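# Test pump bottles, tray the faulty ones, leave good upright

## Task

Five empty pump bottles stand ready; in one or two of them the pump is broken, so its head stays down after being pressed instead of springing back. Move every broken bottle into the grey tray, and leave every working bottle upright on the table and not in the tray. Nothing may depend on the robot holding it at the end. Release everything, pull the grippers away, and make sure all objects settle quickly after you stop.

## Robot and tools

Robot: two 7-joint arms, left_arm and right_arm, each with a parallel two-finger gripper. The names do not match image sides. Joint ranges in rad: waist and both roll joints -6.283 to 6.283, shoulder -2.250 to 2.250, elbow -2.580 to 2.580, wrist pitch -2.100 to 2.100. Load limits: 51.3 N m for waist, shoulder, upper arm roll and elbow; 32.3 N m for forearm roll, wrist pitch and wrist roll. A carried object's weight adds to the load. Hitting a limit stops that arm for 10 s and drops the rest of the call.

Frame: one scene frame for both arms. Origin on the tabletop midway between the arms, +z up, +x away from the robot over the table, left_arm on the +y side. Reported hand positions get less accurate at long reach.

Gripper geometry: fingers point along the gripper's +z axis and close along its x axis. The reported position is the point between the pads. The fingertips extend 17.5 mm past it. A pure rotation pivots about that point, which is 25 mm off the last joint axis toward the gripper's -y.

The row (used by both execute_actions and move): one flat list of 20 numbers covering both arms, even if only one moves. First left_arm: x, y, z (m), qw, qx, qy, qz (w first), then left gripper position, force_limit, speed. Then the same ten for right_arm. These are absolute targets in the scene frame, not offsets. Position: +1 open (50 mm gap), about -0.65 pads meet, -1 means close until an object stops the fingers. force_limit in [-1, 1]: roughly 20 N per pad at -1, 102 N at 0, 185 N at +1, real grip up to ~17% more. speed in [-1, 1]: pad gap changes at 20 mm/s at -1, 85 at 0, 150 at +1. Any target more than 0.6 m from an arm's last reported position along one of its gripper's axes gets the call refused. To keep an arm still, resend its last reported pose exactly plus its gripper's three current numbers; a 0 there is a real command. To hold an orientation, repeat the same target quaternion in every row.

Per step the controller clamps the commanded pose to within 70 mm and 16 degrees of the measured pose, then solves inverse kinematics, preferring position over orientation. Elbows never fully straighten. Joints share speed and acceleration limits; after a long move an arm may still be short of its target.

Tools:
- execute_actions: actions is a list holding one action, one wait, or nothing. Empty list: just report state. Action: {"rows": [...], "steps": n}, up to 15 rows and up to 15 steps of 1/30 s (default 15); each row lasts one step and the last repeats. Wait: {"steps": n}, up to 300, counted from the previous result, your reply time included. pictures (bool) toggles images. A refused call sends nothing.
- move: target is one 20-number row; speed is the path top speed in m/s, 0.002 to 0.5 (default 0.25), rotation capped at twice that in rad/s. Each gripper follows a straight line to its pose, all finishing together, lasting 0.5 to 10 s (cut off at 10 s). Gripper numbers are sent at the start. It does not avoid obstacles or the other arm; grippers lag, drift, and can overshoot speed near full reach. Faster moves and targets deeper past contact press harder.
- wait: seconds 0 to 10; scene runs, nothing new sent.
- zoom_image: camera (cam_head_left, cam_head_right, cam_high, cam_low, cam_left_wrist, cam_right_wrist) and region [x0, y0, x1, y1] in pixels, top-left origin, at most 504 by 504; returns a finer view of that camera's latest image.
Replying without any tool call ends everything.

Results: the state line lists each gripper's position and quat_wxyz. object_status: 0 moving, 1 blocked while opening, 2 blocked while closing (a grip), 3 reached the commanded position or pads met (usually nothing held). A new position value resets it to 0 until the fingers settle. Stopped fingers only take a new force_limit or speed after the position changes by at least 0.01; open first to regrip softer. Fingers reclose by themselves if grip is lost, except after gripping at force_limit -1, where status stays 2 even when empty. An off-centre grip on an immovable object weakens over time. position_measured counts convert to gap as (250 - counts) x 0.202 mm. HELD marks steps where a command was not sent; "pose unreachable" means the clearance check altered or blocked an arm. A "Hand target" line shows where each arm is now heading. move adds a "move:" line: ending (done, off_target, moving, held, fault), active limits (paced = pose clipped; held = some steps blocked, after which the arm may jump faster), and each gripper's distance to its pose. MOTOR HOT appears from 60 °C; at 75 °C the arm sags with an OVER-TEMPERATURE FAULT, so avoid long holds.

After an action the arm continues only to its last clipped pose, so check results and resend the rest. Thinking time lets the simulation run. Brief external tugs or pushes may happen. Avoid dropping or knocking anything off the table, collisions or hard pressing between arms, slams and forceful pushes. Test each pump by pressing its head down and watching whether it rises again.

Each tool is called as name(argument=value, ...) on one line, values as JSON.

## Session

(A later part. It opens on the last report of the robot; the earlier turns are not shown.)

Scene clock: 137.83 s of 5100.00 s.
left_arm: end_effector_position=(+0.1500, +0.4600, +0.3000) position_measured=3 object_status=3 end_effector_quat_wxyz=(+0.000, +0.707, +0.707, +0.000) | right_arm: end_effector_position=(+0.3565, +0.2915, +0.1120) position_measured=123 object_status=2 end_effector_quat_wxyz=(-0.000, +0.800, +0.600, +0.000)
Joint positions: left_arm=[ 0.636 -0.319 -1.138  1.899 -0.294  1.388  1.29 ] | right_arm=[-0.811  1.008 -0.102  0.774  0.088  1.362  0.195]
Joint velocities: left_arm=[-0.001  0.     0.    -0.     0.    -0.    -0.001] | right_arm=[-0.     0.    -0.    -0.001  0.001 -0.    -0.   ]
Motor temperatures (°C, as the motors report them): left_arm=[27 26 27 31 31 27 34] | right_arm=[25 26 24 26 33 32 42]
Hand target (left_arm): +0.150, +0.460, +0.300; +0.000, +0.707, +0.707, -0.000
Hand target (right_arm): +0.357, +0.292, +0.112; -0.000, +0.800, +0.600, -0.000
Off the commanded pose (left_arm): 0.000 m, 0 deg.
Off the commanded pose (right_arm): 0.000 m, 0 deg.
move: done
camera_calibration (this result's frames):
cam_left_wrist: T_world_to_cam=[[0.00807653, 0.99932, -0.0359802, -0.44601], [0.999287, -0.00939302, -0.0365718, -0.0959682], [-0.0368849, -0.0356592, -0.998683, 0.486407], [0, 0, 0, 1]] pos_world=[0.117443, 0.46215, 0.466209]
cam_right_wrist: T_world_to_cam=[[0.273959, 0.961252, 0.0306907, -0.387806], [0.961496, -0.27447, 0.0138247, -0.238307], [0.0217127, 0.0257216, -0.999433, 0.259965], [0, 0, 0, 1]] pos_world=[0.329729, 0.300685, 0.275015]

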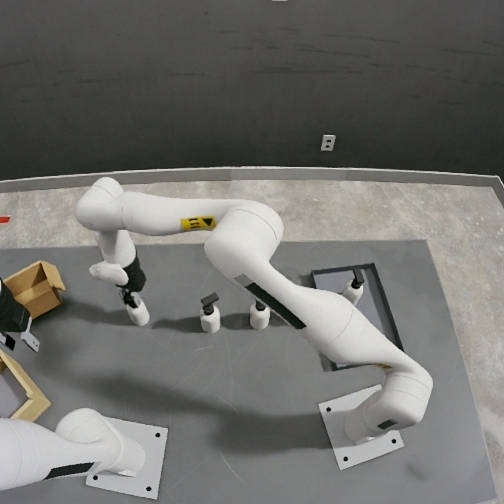

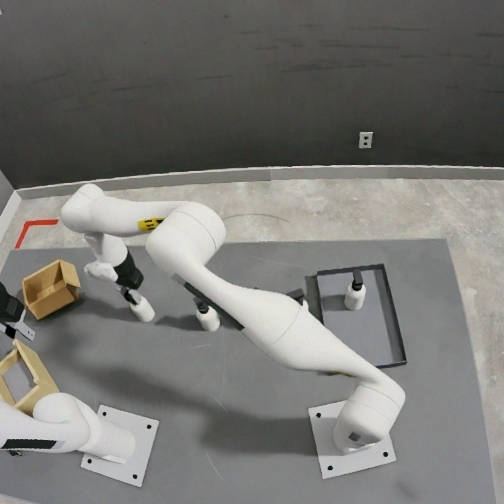

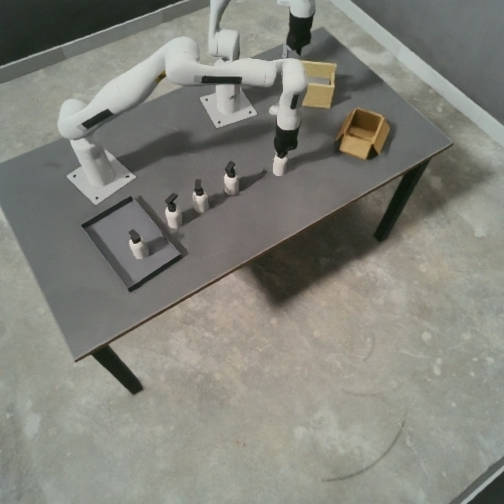

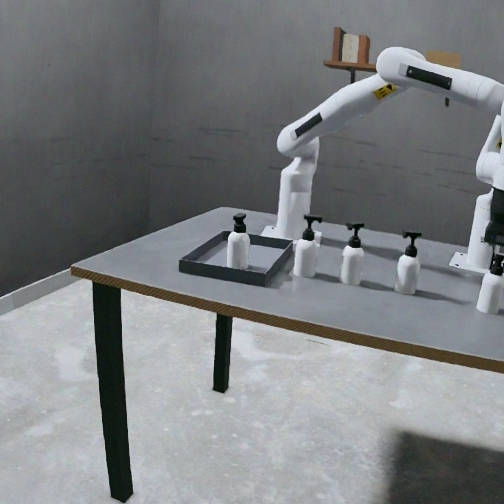

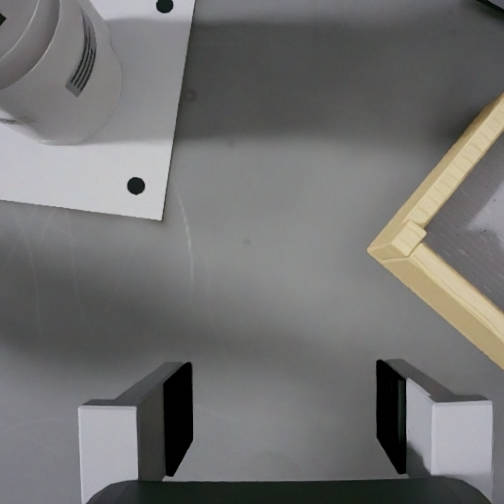

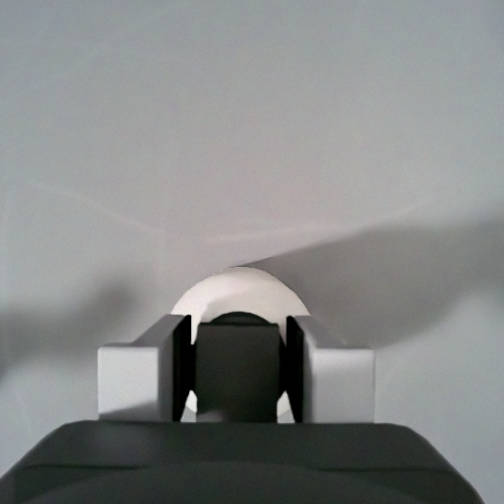

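move(target=[0.15,0.46,0.3,0,0.707,0.707,0,1,0,1,0.33,0.25,0.295,0,0.8,0.6,0,-1,-0.3,0], speed=0.15)

move(target=[0.15,0.46,0.3,0,0.707,0.707,0,1,0,1,0.29,-0.305,0.295,0,0.707,0.707,0,-1,-0.3,0], speed=0.2)

move(target=[0.15,0.46,0.3,0,0.707,0.707,0,1,0,1,0.29,-0.305,0.125,0,0.707,0.707,0,-1,-0.3,0], speed=0.15)

Scene clock: 147.70 s of 5100.00 s.
left_arm: end_effector_position=(+0.1500, +0.4600, +0.3000) position_measured=3 object_status=3 end_effector_quat_wxyz=(+0.000, +0.707, +0.707, +0.000) | right_arm: end_effector_position=(+0.3297, +0.2494, +0.2950) position_measured=123 object_status=2 end_effector_quat_wxyz=(-0.000, +0.800, +0.600, +0.000)
Joint positions: left_arm=[ 0.636 -0.319 -1.138  1.899 -0.294  1.388  1.29 ] | right_arm=[-0.819  0.803 -0.099  0.612  0.072  1.729  0.2  ]
Joint velocities: left_arm=[ 0.001  0.     0.001 -0.     0.    -0.     0.   ] | right_arm=[-0.001  0.003 -0.001 -0.004 -0.     0.005 -0.   ]
Motor temperatures (°C, as the motors report them): left_arm=[27 26 27 31 31 27 34] | right_arm=[25 27 24 26 33 32 42]
Hand target (left_arm): +0.150, +0.460, +0.300; +0.000, +0.707, +0.707, +0.000
Hand target (right_arm): +0.330, +0.249, +0.295; -0.000, +0.800, +0.600, -0.000
Off the commanded pose (left_arm): 0.000 m, 0 deg.
Off the commanded pose (right_arm): 0.001 m, 0 deg.
After step 90, 5.20 s passed at rest.
move: done
camera_calibration (this result's frames):
cam_left_wrist: T_world_to_cam=[[0.00807608, 0.99932, -0.0359802, -0.44601], [0.999287, -0.00939256, -0.0365716, -0.0959684], [-0.0368846, -0.0356592, -0.998683, 0.486407], [0, 0, 0, 1]] pos_world=[0.117443, 0.46215, 0.466209]
cam_right_wrist: T_world_to_cam=[[0.274883, 0.96098, 0.0309436, -0.345903], [0.961234, -0.275395, 0.0136352, -0.226246], [0.0216248, 0.025996, -0.999428, 0.444482], [0, 0, 0, 1]] pos_world=[0.302947, 0.258544, 0.458017]

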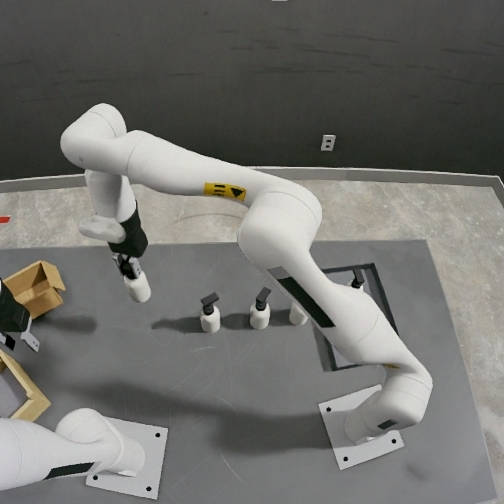

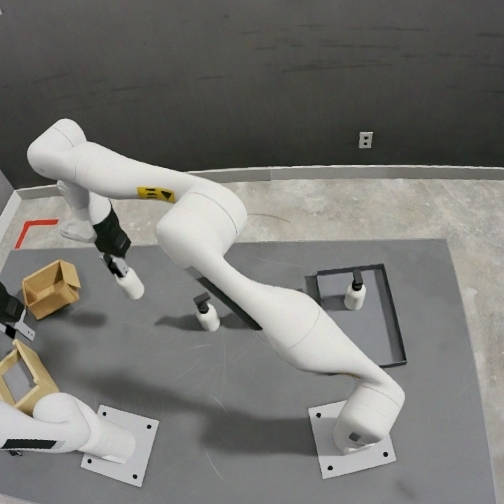

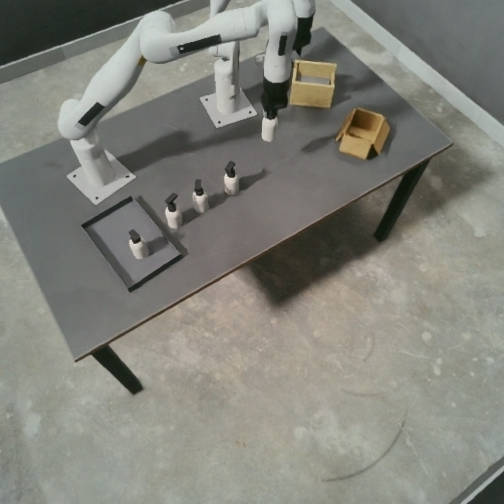

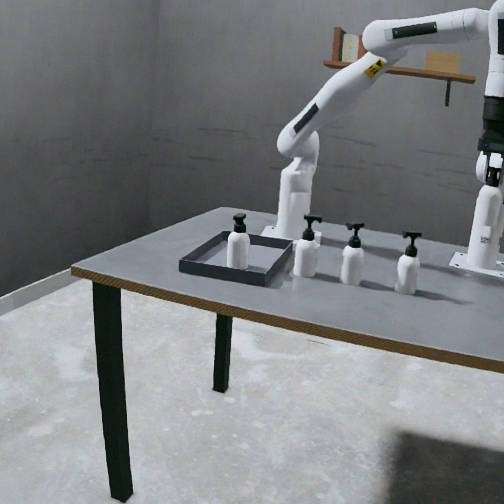

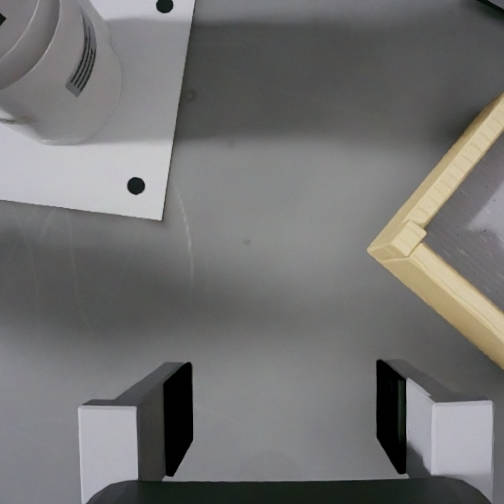

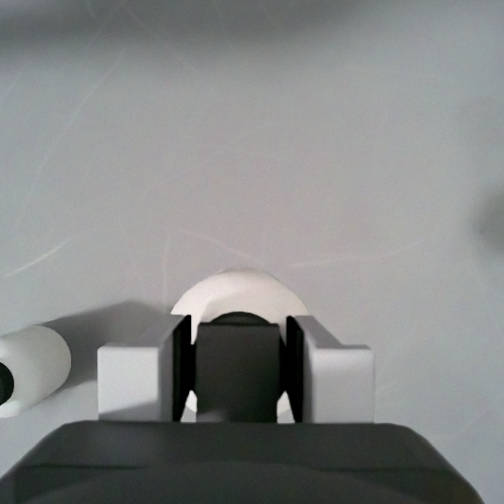

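Scene clock: 150.93 s of 5100.00 s.
left_arm: end_effector_position=(+0.1500, +0.4600, +0.3000) position_measured=3 object_status=3 end_effector_quat_wxyz=(+0.000, +0.707, +0.707, +0.000) | right_arm: end_effector_position=(+0.2913, -0.3060, +0.2944) position_measured=123 object_status=2 end_effector_quat_wxyz=(+0.001, +0.707, +0.707, -0.001)
Joint positions: left_arm=[ 0.636 -0.319 -1.138  1.899 -0.294  1.388  1.29 ] | right_arm=[-0.047 -0.054  0.243  1.879  0.017  1.315  1.555]
Joint velocities: left_arm=[-0.001  0.    -0.001 -0.     0.    -0.    -0.001] | right_arm=[ 0.003  0.001  0.006 -0.001 -0.001  0.002  0.005]
Motor temperatures (°C, as the motors report them): left_arm=[27 26 27 31 31 27 34] | right_arm=[25 27 24 26 33 32 42]
Hand target (left_arm): +0.150, +0.460, +0.300; -0.000, +0.707, +0.707, +0.000
Hand target (right_arm): +0.291, -0.306, +0.294; +0.001, +0.707, +0.707, -0.001
Off the commanded pose (left_arm): 0.000 m, 0 deg.
Off the commanded pose (right_arm): 0.002 m, 0 deg.
move: done
camera_calibration (this result's frames):
cam_left_wrist: T_world_to_cam=[[0.00807631, 0.99932, -0.0359804, -0.446009], [0.999287, -0.00939281, -0.0365718, -0.0959682], [-0.0368849, -0.0356593, -0.998683, 0.486407], [0, 0, 0, 1]] pos_world=[0.117443, 0.46215, 0.466209]
cam_right_wrist: T_world_to_cam=[[-0.00718209, 0.999619, 0.0266516, 0.293668], [0.999884, 0.00682103, 0.0136136, -0.267215], [0.0134267, 0.0267463, -0.999552, 0.461761], [0, 0, 0, 1]] pos_world=[0.263094, -0.304083, 0.457365]

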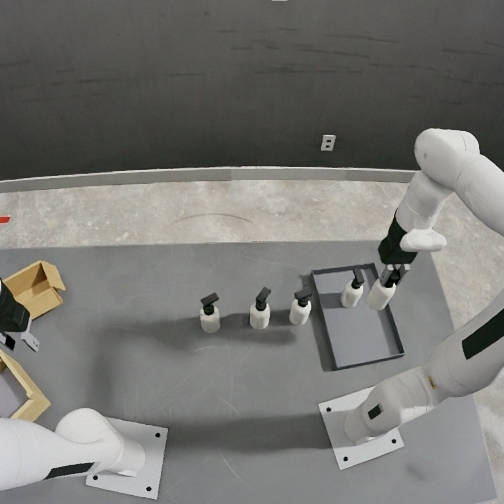

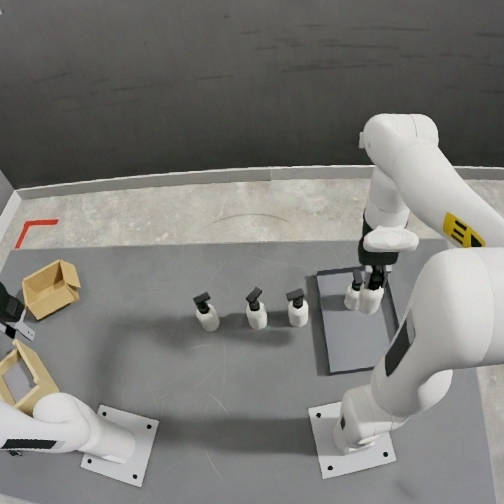

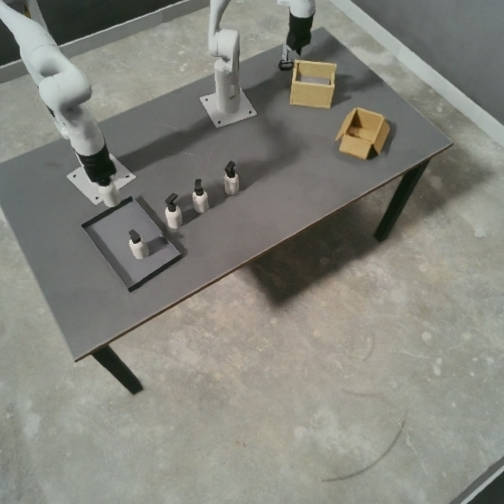

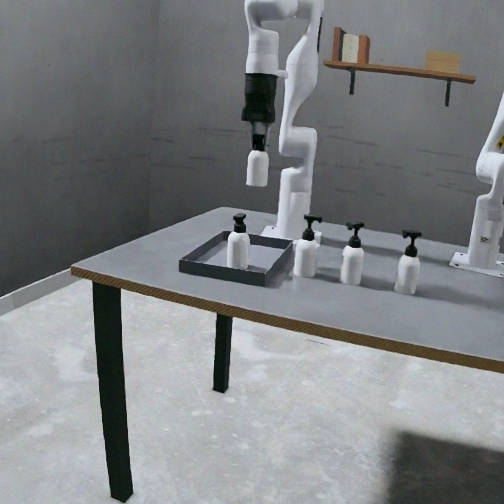

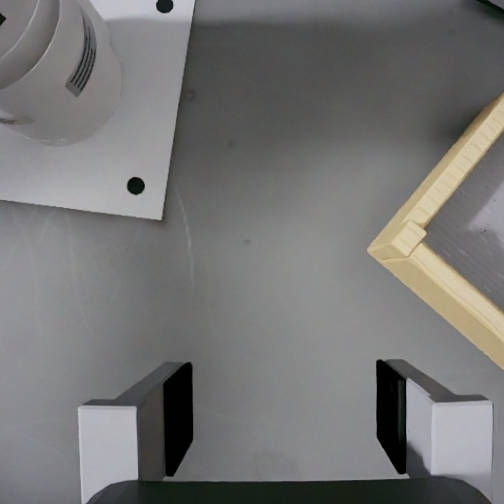

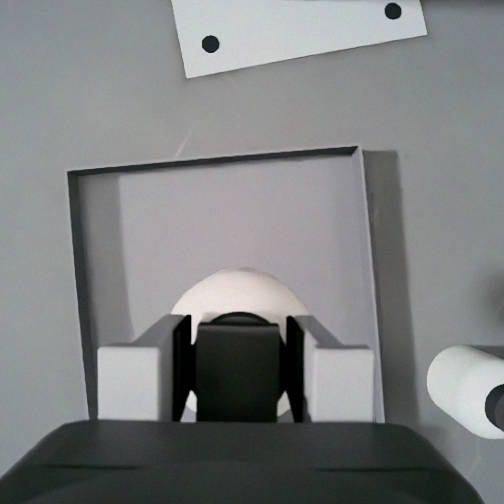

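Scene clock: 152.53 s of 5100.00 s.
left_arm: end_effector_position=(+0.1500, +0.4600, +0.3000) position_measured=3 object_status=3 end_effector_quat_wxyz=(+0.000, +0.707, +0.707, +0.000) | right_arm: end_effector_position=(+0.2909, -0.3047, +0.1249) position_measured=123 object_status=2 end_effector_quat_wxyz=(+0.000, +0.707, +0.708, +0.000)
Joint positions: left_arm=[ 0.636 -0.319 -1.138  1.899 -0.294  1.388  1.29 ] | right_arm=[-0.004  0.202  0.25   2.254 -0.078  0.693  1.665]
Joint velocities: left_arm=[-0.001 -0.    -0.001 -0.001 -0.001  0.001 -0.   ] | right_arm=[ 0.002  0.006  0.002  0.001 -0.001 -0.002  0.002]
Motor temperatures (°C, as the motors report them): left_arm=[27 26 27 31 31 27 34] | right_arm=[25 27 24 26 33 32 42]
Hand target (left_arm): +0.150, +0.460, +0.300; +0.000, +0.707, +0.707, +0.000
Hand target (right_arm): +0.291, -0.305, +0.125; -0.000, +0.707, +0.708, +0.000
Off the commanded pose (left_arm): 0.000 m, 0 deg.
Off the commanded pose (right_arm): 0.001 m, 0 deg.
move: done
camera_calibration (this result's frames):
cam_left_wrist: T_world_to_cam=[[0.00807616, 0.99932, -0.0359803, -0.44601], [0.999287, -0.00939265, -0.0365717, -0.0959683], [-0.0368847, -0.0356593, -0.998683, 0.486407], [0, 0, 0, 1]] pos_world=[0.117443, 0.46215, 0.466209]
cam_right_wrist: T_world_to_cam=[[-0.00763101, 0.999495, 0.0308467, 0.296468], [0.999871, 0.00719005, 0.0143811, -0.264407], [0.014152, 0.0309525, -0.999421, 0.29343], [0, 0, 0, 1]] pos_world=[0.262482, -0.3035, 0.287917]

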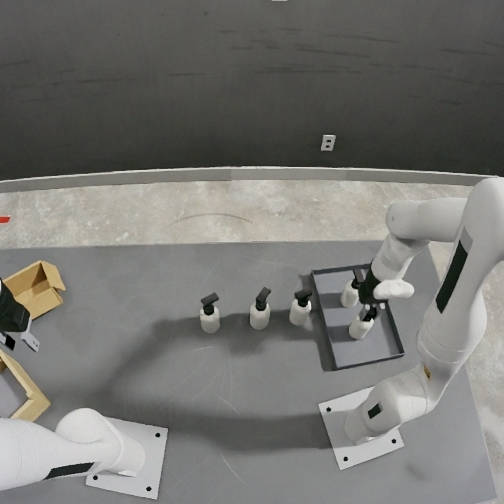

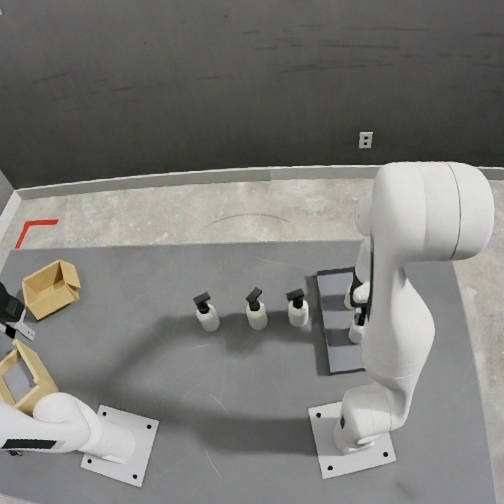

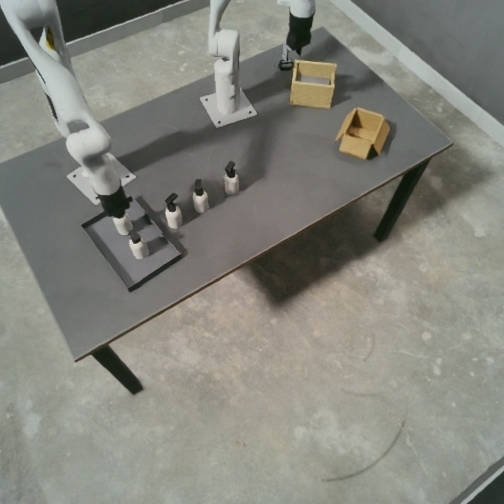

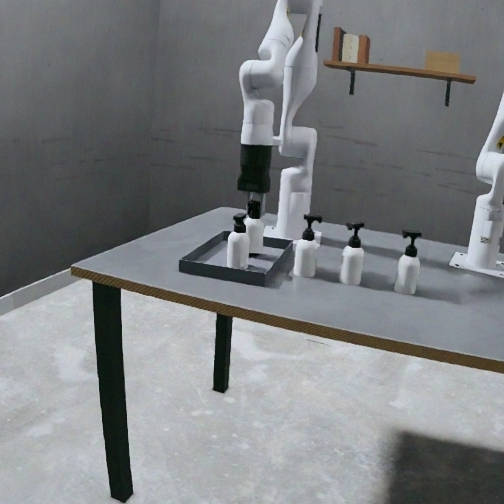

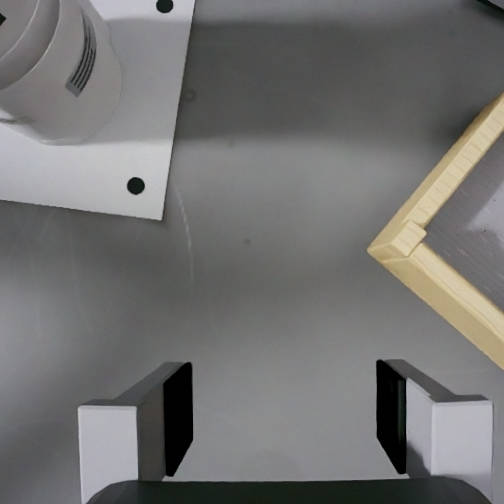

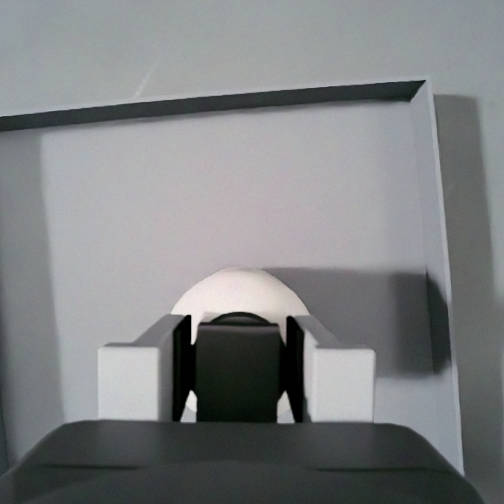

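move(target=[0.15,0.46,0.3,0,0.707,0.707,0,1,0,1,0.29,-0.305,0.116,0,0.707,0.707,0,-1,-0.3,0], speed=0.03)

move(target=[0.15,0.46,0.3,0,0.707,0.707,0,1,0,1,0.29,-0.305,0.116,0,0.707,0.707,0,1,-0.3,1])

move(target=[0.15,0.46,0.3,0,0.707,0.707,0,1,0,1,0.29,-0.305,0.26,0,0.707,0.707,0,1,-0.3,1])

Scene clock: 158.37 s of 5100.00 s.
left_arm: end_effector_position=(+0.1500, +0.4600, +0.3000) position_measured=3 object_status=3 end_effector_quat_wxyz=(+0.000, +0.707, +0.707, +0.000) | right_arm: end_effector_position=(+0.2901, -0.3049, +0.1161) position_measured=123 object_status=2 end_effector_quat_wxyz=(+0.000, +0.707, +0.707, +0.000)
Joint positions: left_arm=[ 0.636 -0.319 -1.138  1.899 -0.294  1.388  1.29 ] | right_arm=[ 0.003  0.223  0.246  2.27  -0.088  0.657  1.676]
Joint velocities: left_arm=[ 0.     0.    -0.    -0.    -0.001 -0.     0.   ] | right_arm=[ 0.001  0.005 -0.     0.003 -0.001 -0.006  0.002]
Motor temperatures (°C, as the motors report them): left_arm=[27 26 27 31 31 27 34] | right_arm=[25 27 24 26 33 32 42]
Hand target (left_arm): +0.150, +0.460, +0.300; +0.000, +0.707, +0.707, -0.000
Hand target (right_arm): +0.290, -0.305, +0.116; -0.000, +0.707, +0.707, +0.000
Off the commanded pose (left_arm): 0.000 m, 0 deg.
Off the commanded pose (right_arm): 0.000 m, 0 deg.
After step 90, 2.13 s passed at rest.
move: done
camera_calibration (this result's frames):
cam_left_wrist: T_world_to_cam=[[0.00807642, 0.99932, -0.0359804, -0.446009], [0.999287, -0.00939291, -0.0365718, -0.0959681], [-0.0368849, -0.0356594, -0.998683, 0.486407], [0, 0, 0, 1]] pos_world=[0.117443, 0.46215, 0.466209]
cam_right_wrist: T_world_to_cam=[[-0.00634974, 0.999509, 0.030697, 0.296601], [0.999883, 0.00591962, 0.0140826, -0.263878], [0.013894, 0.0307828, -0.99943, 0.284673], [0, 0, 0, 1]] pos_world=[0.261776, -0.303656, 0.279122]

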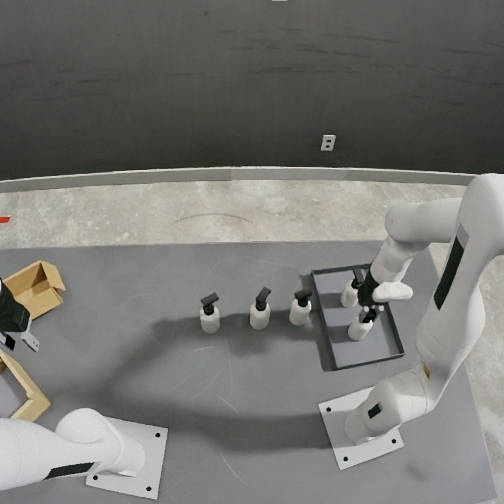

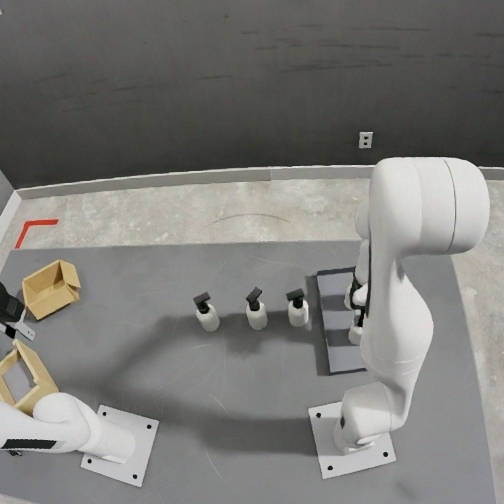

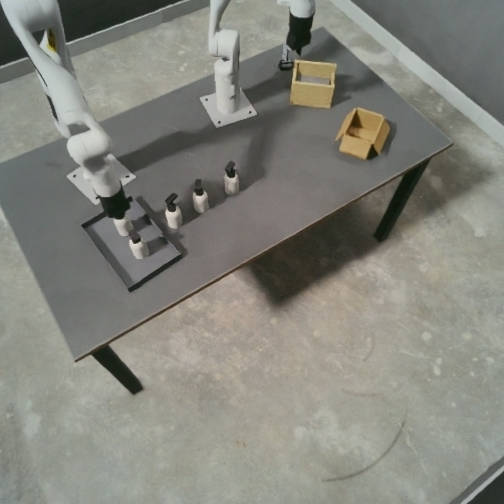

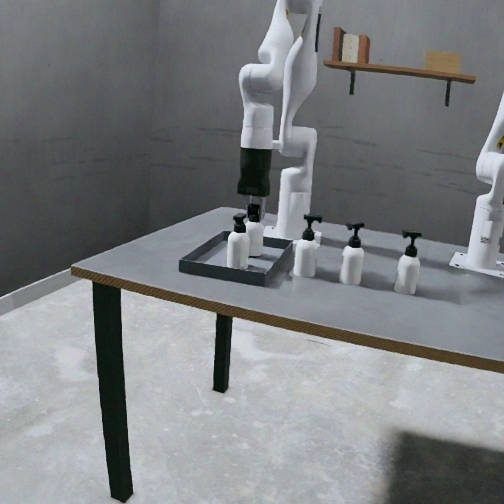

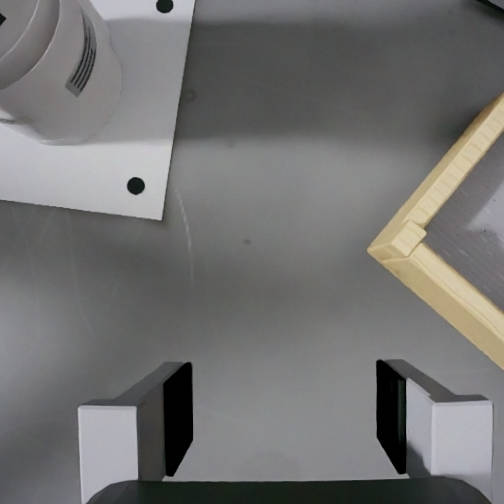

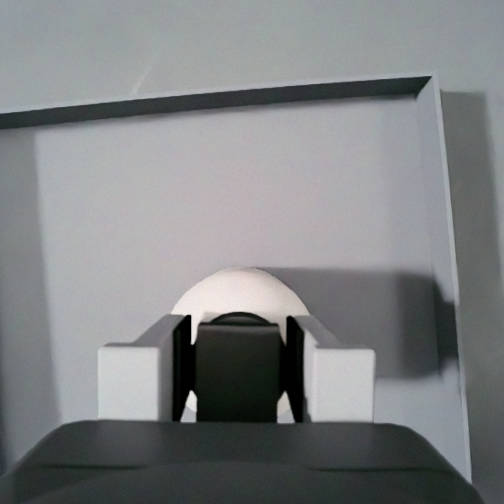

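Scene clock: 159.07 s of 5100.00 s.
left_arm: end_effector_position=(+0.1500, +0.4600, +0.3000) position_measured=3 object_status=3 end_effector_quat_wxyz=(+0.000, +0.707, +0.707, +0.000) | right_arm: end_effector_position=(+0.2900, -0.3050, +0.1160) position_measured=3 object_status=3 end_effector_quat_wxyz=(+0.000, +0.707, +0.707, +0.000)
Joint positions: left_arm=[ 0.636 -0.319 -1.138  1.899 -0.294  1.388  1.29 ] | right_arm=[ 0.003  0.223  0.246  2.27  -0.088  0.657  1.676]
Joint velocities: left_arm=[-0.001 -0.001 -0.     0.002  0.002 -0.001 -0.   ] | right_arm=[ 0.     0.001 -0.001 -0.001 -0.     0.     0.   ]
Motor temperatures (°C, as the motors report them): left_arm=[27 26 27 31 31 27 34] | right_arm=[25 27 24 26 33 32 42]
Hand target (left_arm): +0.150, +0.460, +0.300; +0.000, +0.707, +0.707, -0.000
Hand target (right_arm): +0.290, -0.305, +0.116; +0.000, +0.707, +0.707, -0.000
Off the commanded pose (left_arm): 0.000 m, 0 deg.
Off the commanded pose (right_arm): 0.000 m, 0 deg.
move: done
camera_calibration (this result's frames):
cam_left_wrist: T_world_to_cam=[[0.0080764, 0.99932, -0.0359803, -0.44601], [0.999287, -0.00939289, -0.0365717, -0.0959682], [-0.0368848, -0.0356592, -0.998683, 0.486407], [0, 0, 0, 1]] pos_world=[0.117443, 0.46215, 0.466209]
cam_right_wrist: T_world_to_cam=[[-0.00615544, 0.999512, 0.0306351, 0.296608], [0.999888, 0.00573418, 0.0138199, -0.263809], [0.0136375, 0.0307168, -0.999435, 0.284615], [0, 0, 0, 1]] pos_world=[0.261724, -0.303693, 0.279013]

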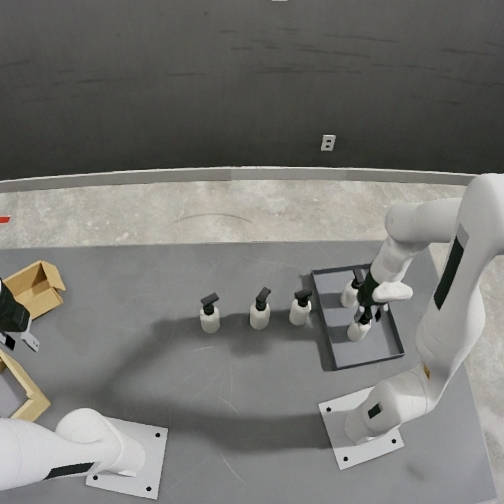

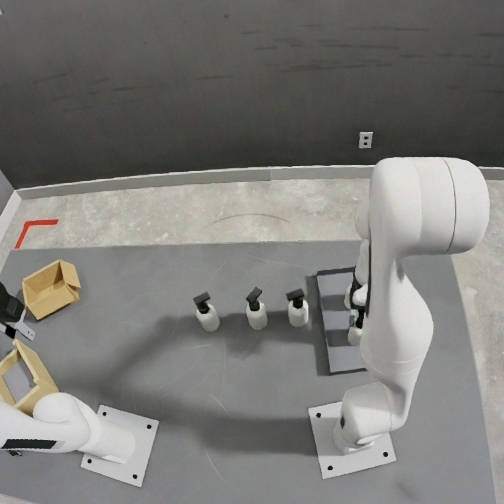

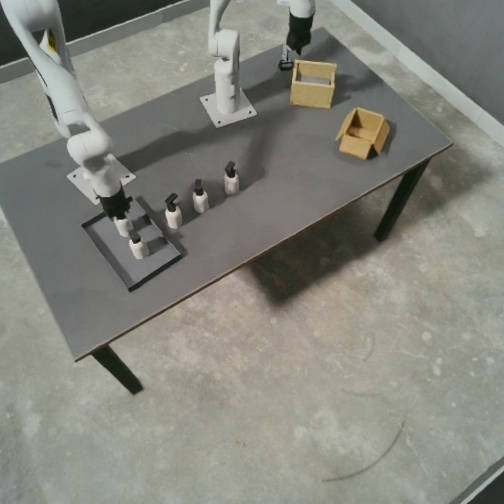

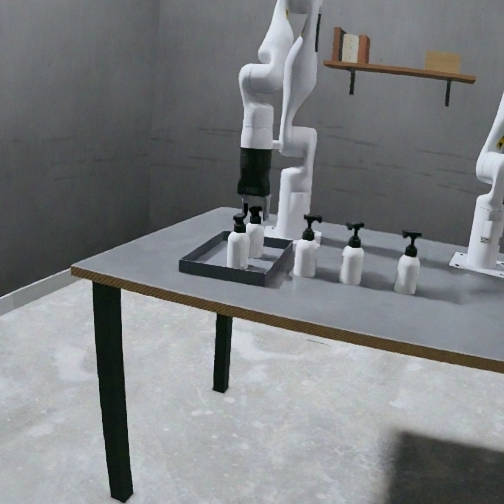

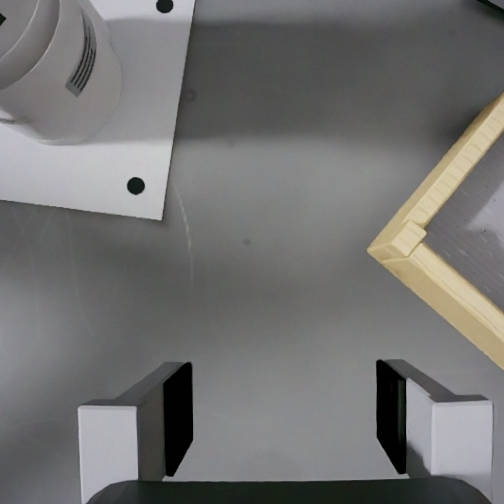

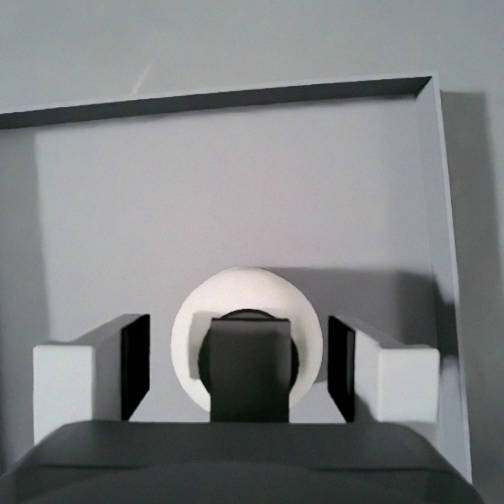

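Scene clock: 160.20 s of 5100.00 s.
left_arm: end_effector_position=(+0.1500, +0.4600, +0.3000) position_measured=3 object_status=3 end_effector_quat_wxyz=(+0.000, +0.707, +0.707, +0.000) | right_arm: end_effector_position=(+0.2894, -0.3052, +0.2602) position_measured=3 object_status=3 end_effector_quat_wxyz=(-0.000, +0.708, +0.707, -0.000)
Joint positions: left_arm=[ 0.636 -0.319 -1.138  1.899 -0.294  1.388  1.29 ] | right_arm=[-0.045 -0.031  0.25   1.972  0.008  1.199  1.563]
Joint velocities: left_arm=[-0.001 -0.    -0.001 -0.     0.001 -0.    -0.   ] | right_arm=[-0.    -0.003 -0.    -0.003  0.     0.002 -0.001]
Motor temperatures (°C, as the motors report them): left_arm=[27 26 27 31 31 27 34] | right_arm=[25 27 24 26 33 32 42]
Hand target (left_arm): +0.150, +0.460, +0.300; +0.000, +0.707, +0.707, -0.000
Hand target (right_arm): +0.289, -0.305, +0.260; +0.000, +0.707, +0.707, -0.000
Off the commanded pose (left_arm): 0.000 m, 0 deg.
Off the commanded pose (right_arm): 0.001 m, 0 deg.
move: done
camera_calibration (this result's frames):
cam_left_wrist: T_world_to_cam=[[0.00807644, 0.99932, -0.0359802, -0.44601], [0.999287, -0.00939292, -0.0365715, -0.0959683], [-0.0368846, -0.0356591, -0.998683, 0.486407], [0, 0, 0, 1]] pos_world=[0.117443, 0.46215, 0.466209]
cam_right_wrist: T_world_to_cam=[[-0.00500259, 0.999523, 0.0304628, 0.2921], [0.999897, 0.00458929, 0.0136222, -0.265449], [0.0134759, 0.0305278, -0.999443, 0.428707], [0, 0, 0, 1]] pos_world=[0.261106, -0.30383, 0.423186]

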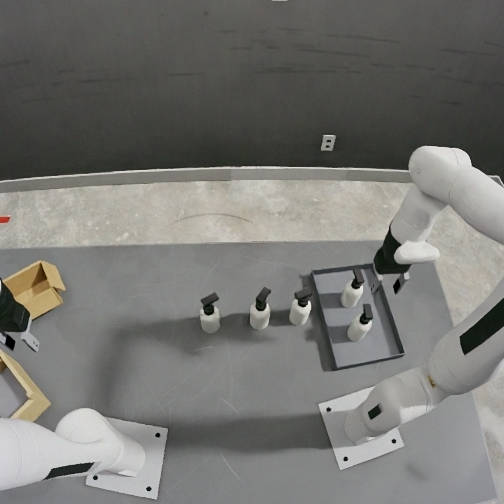

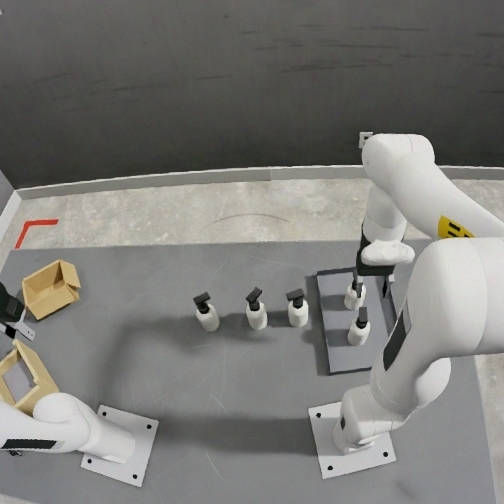

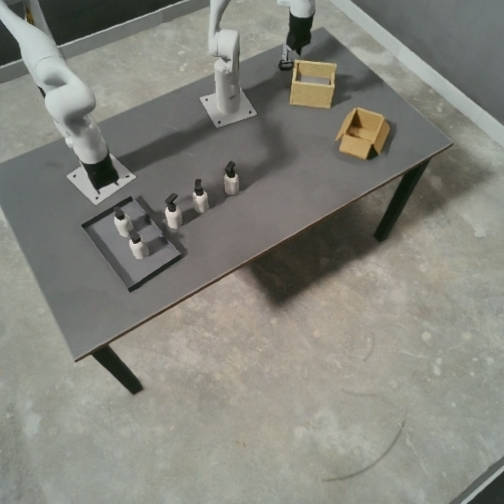

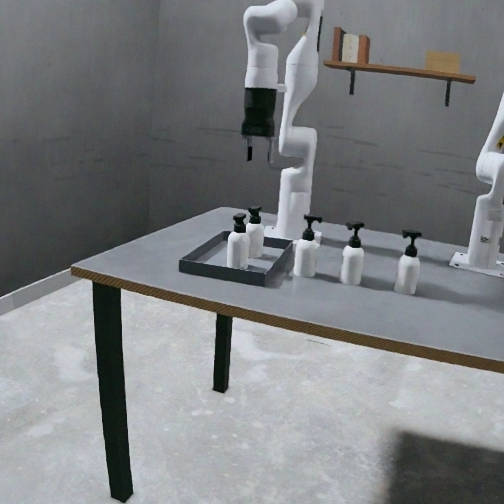

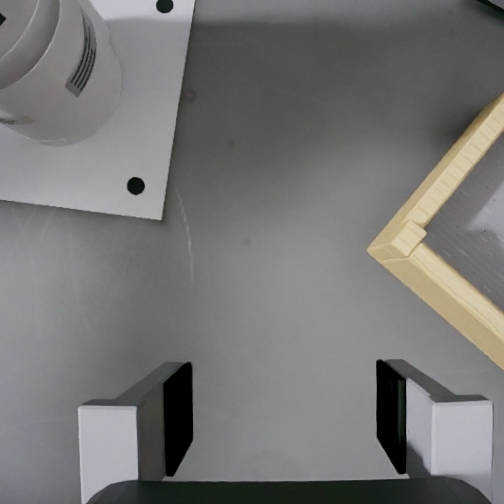

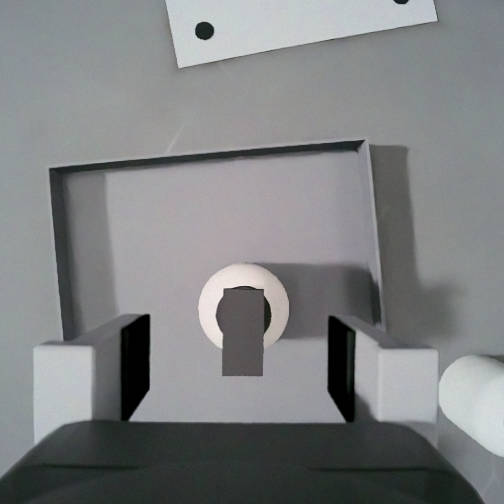

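finished_scene(scene=2)

The scene is finished: the task was done.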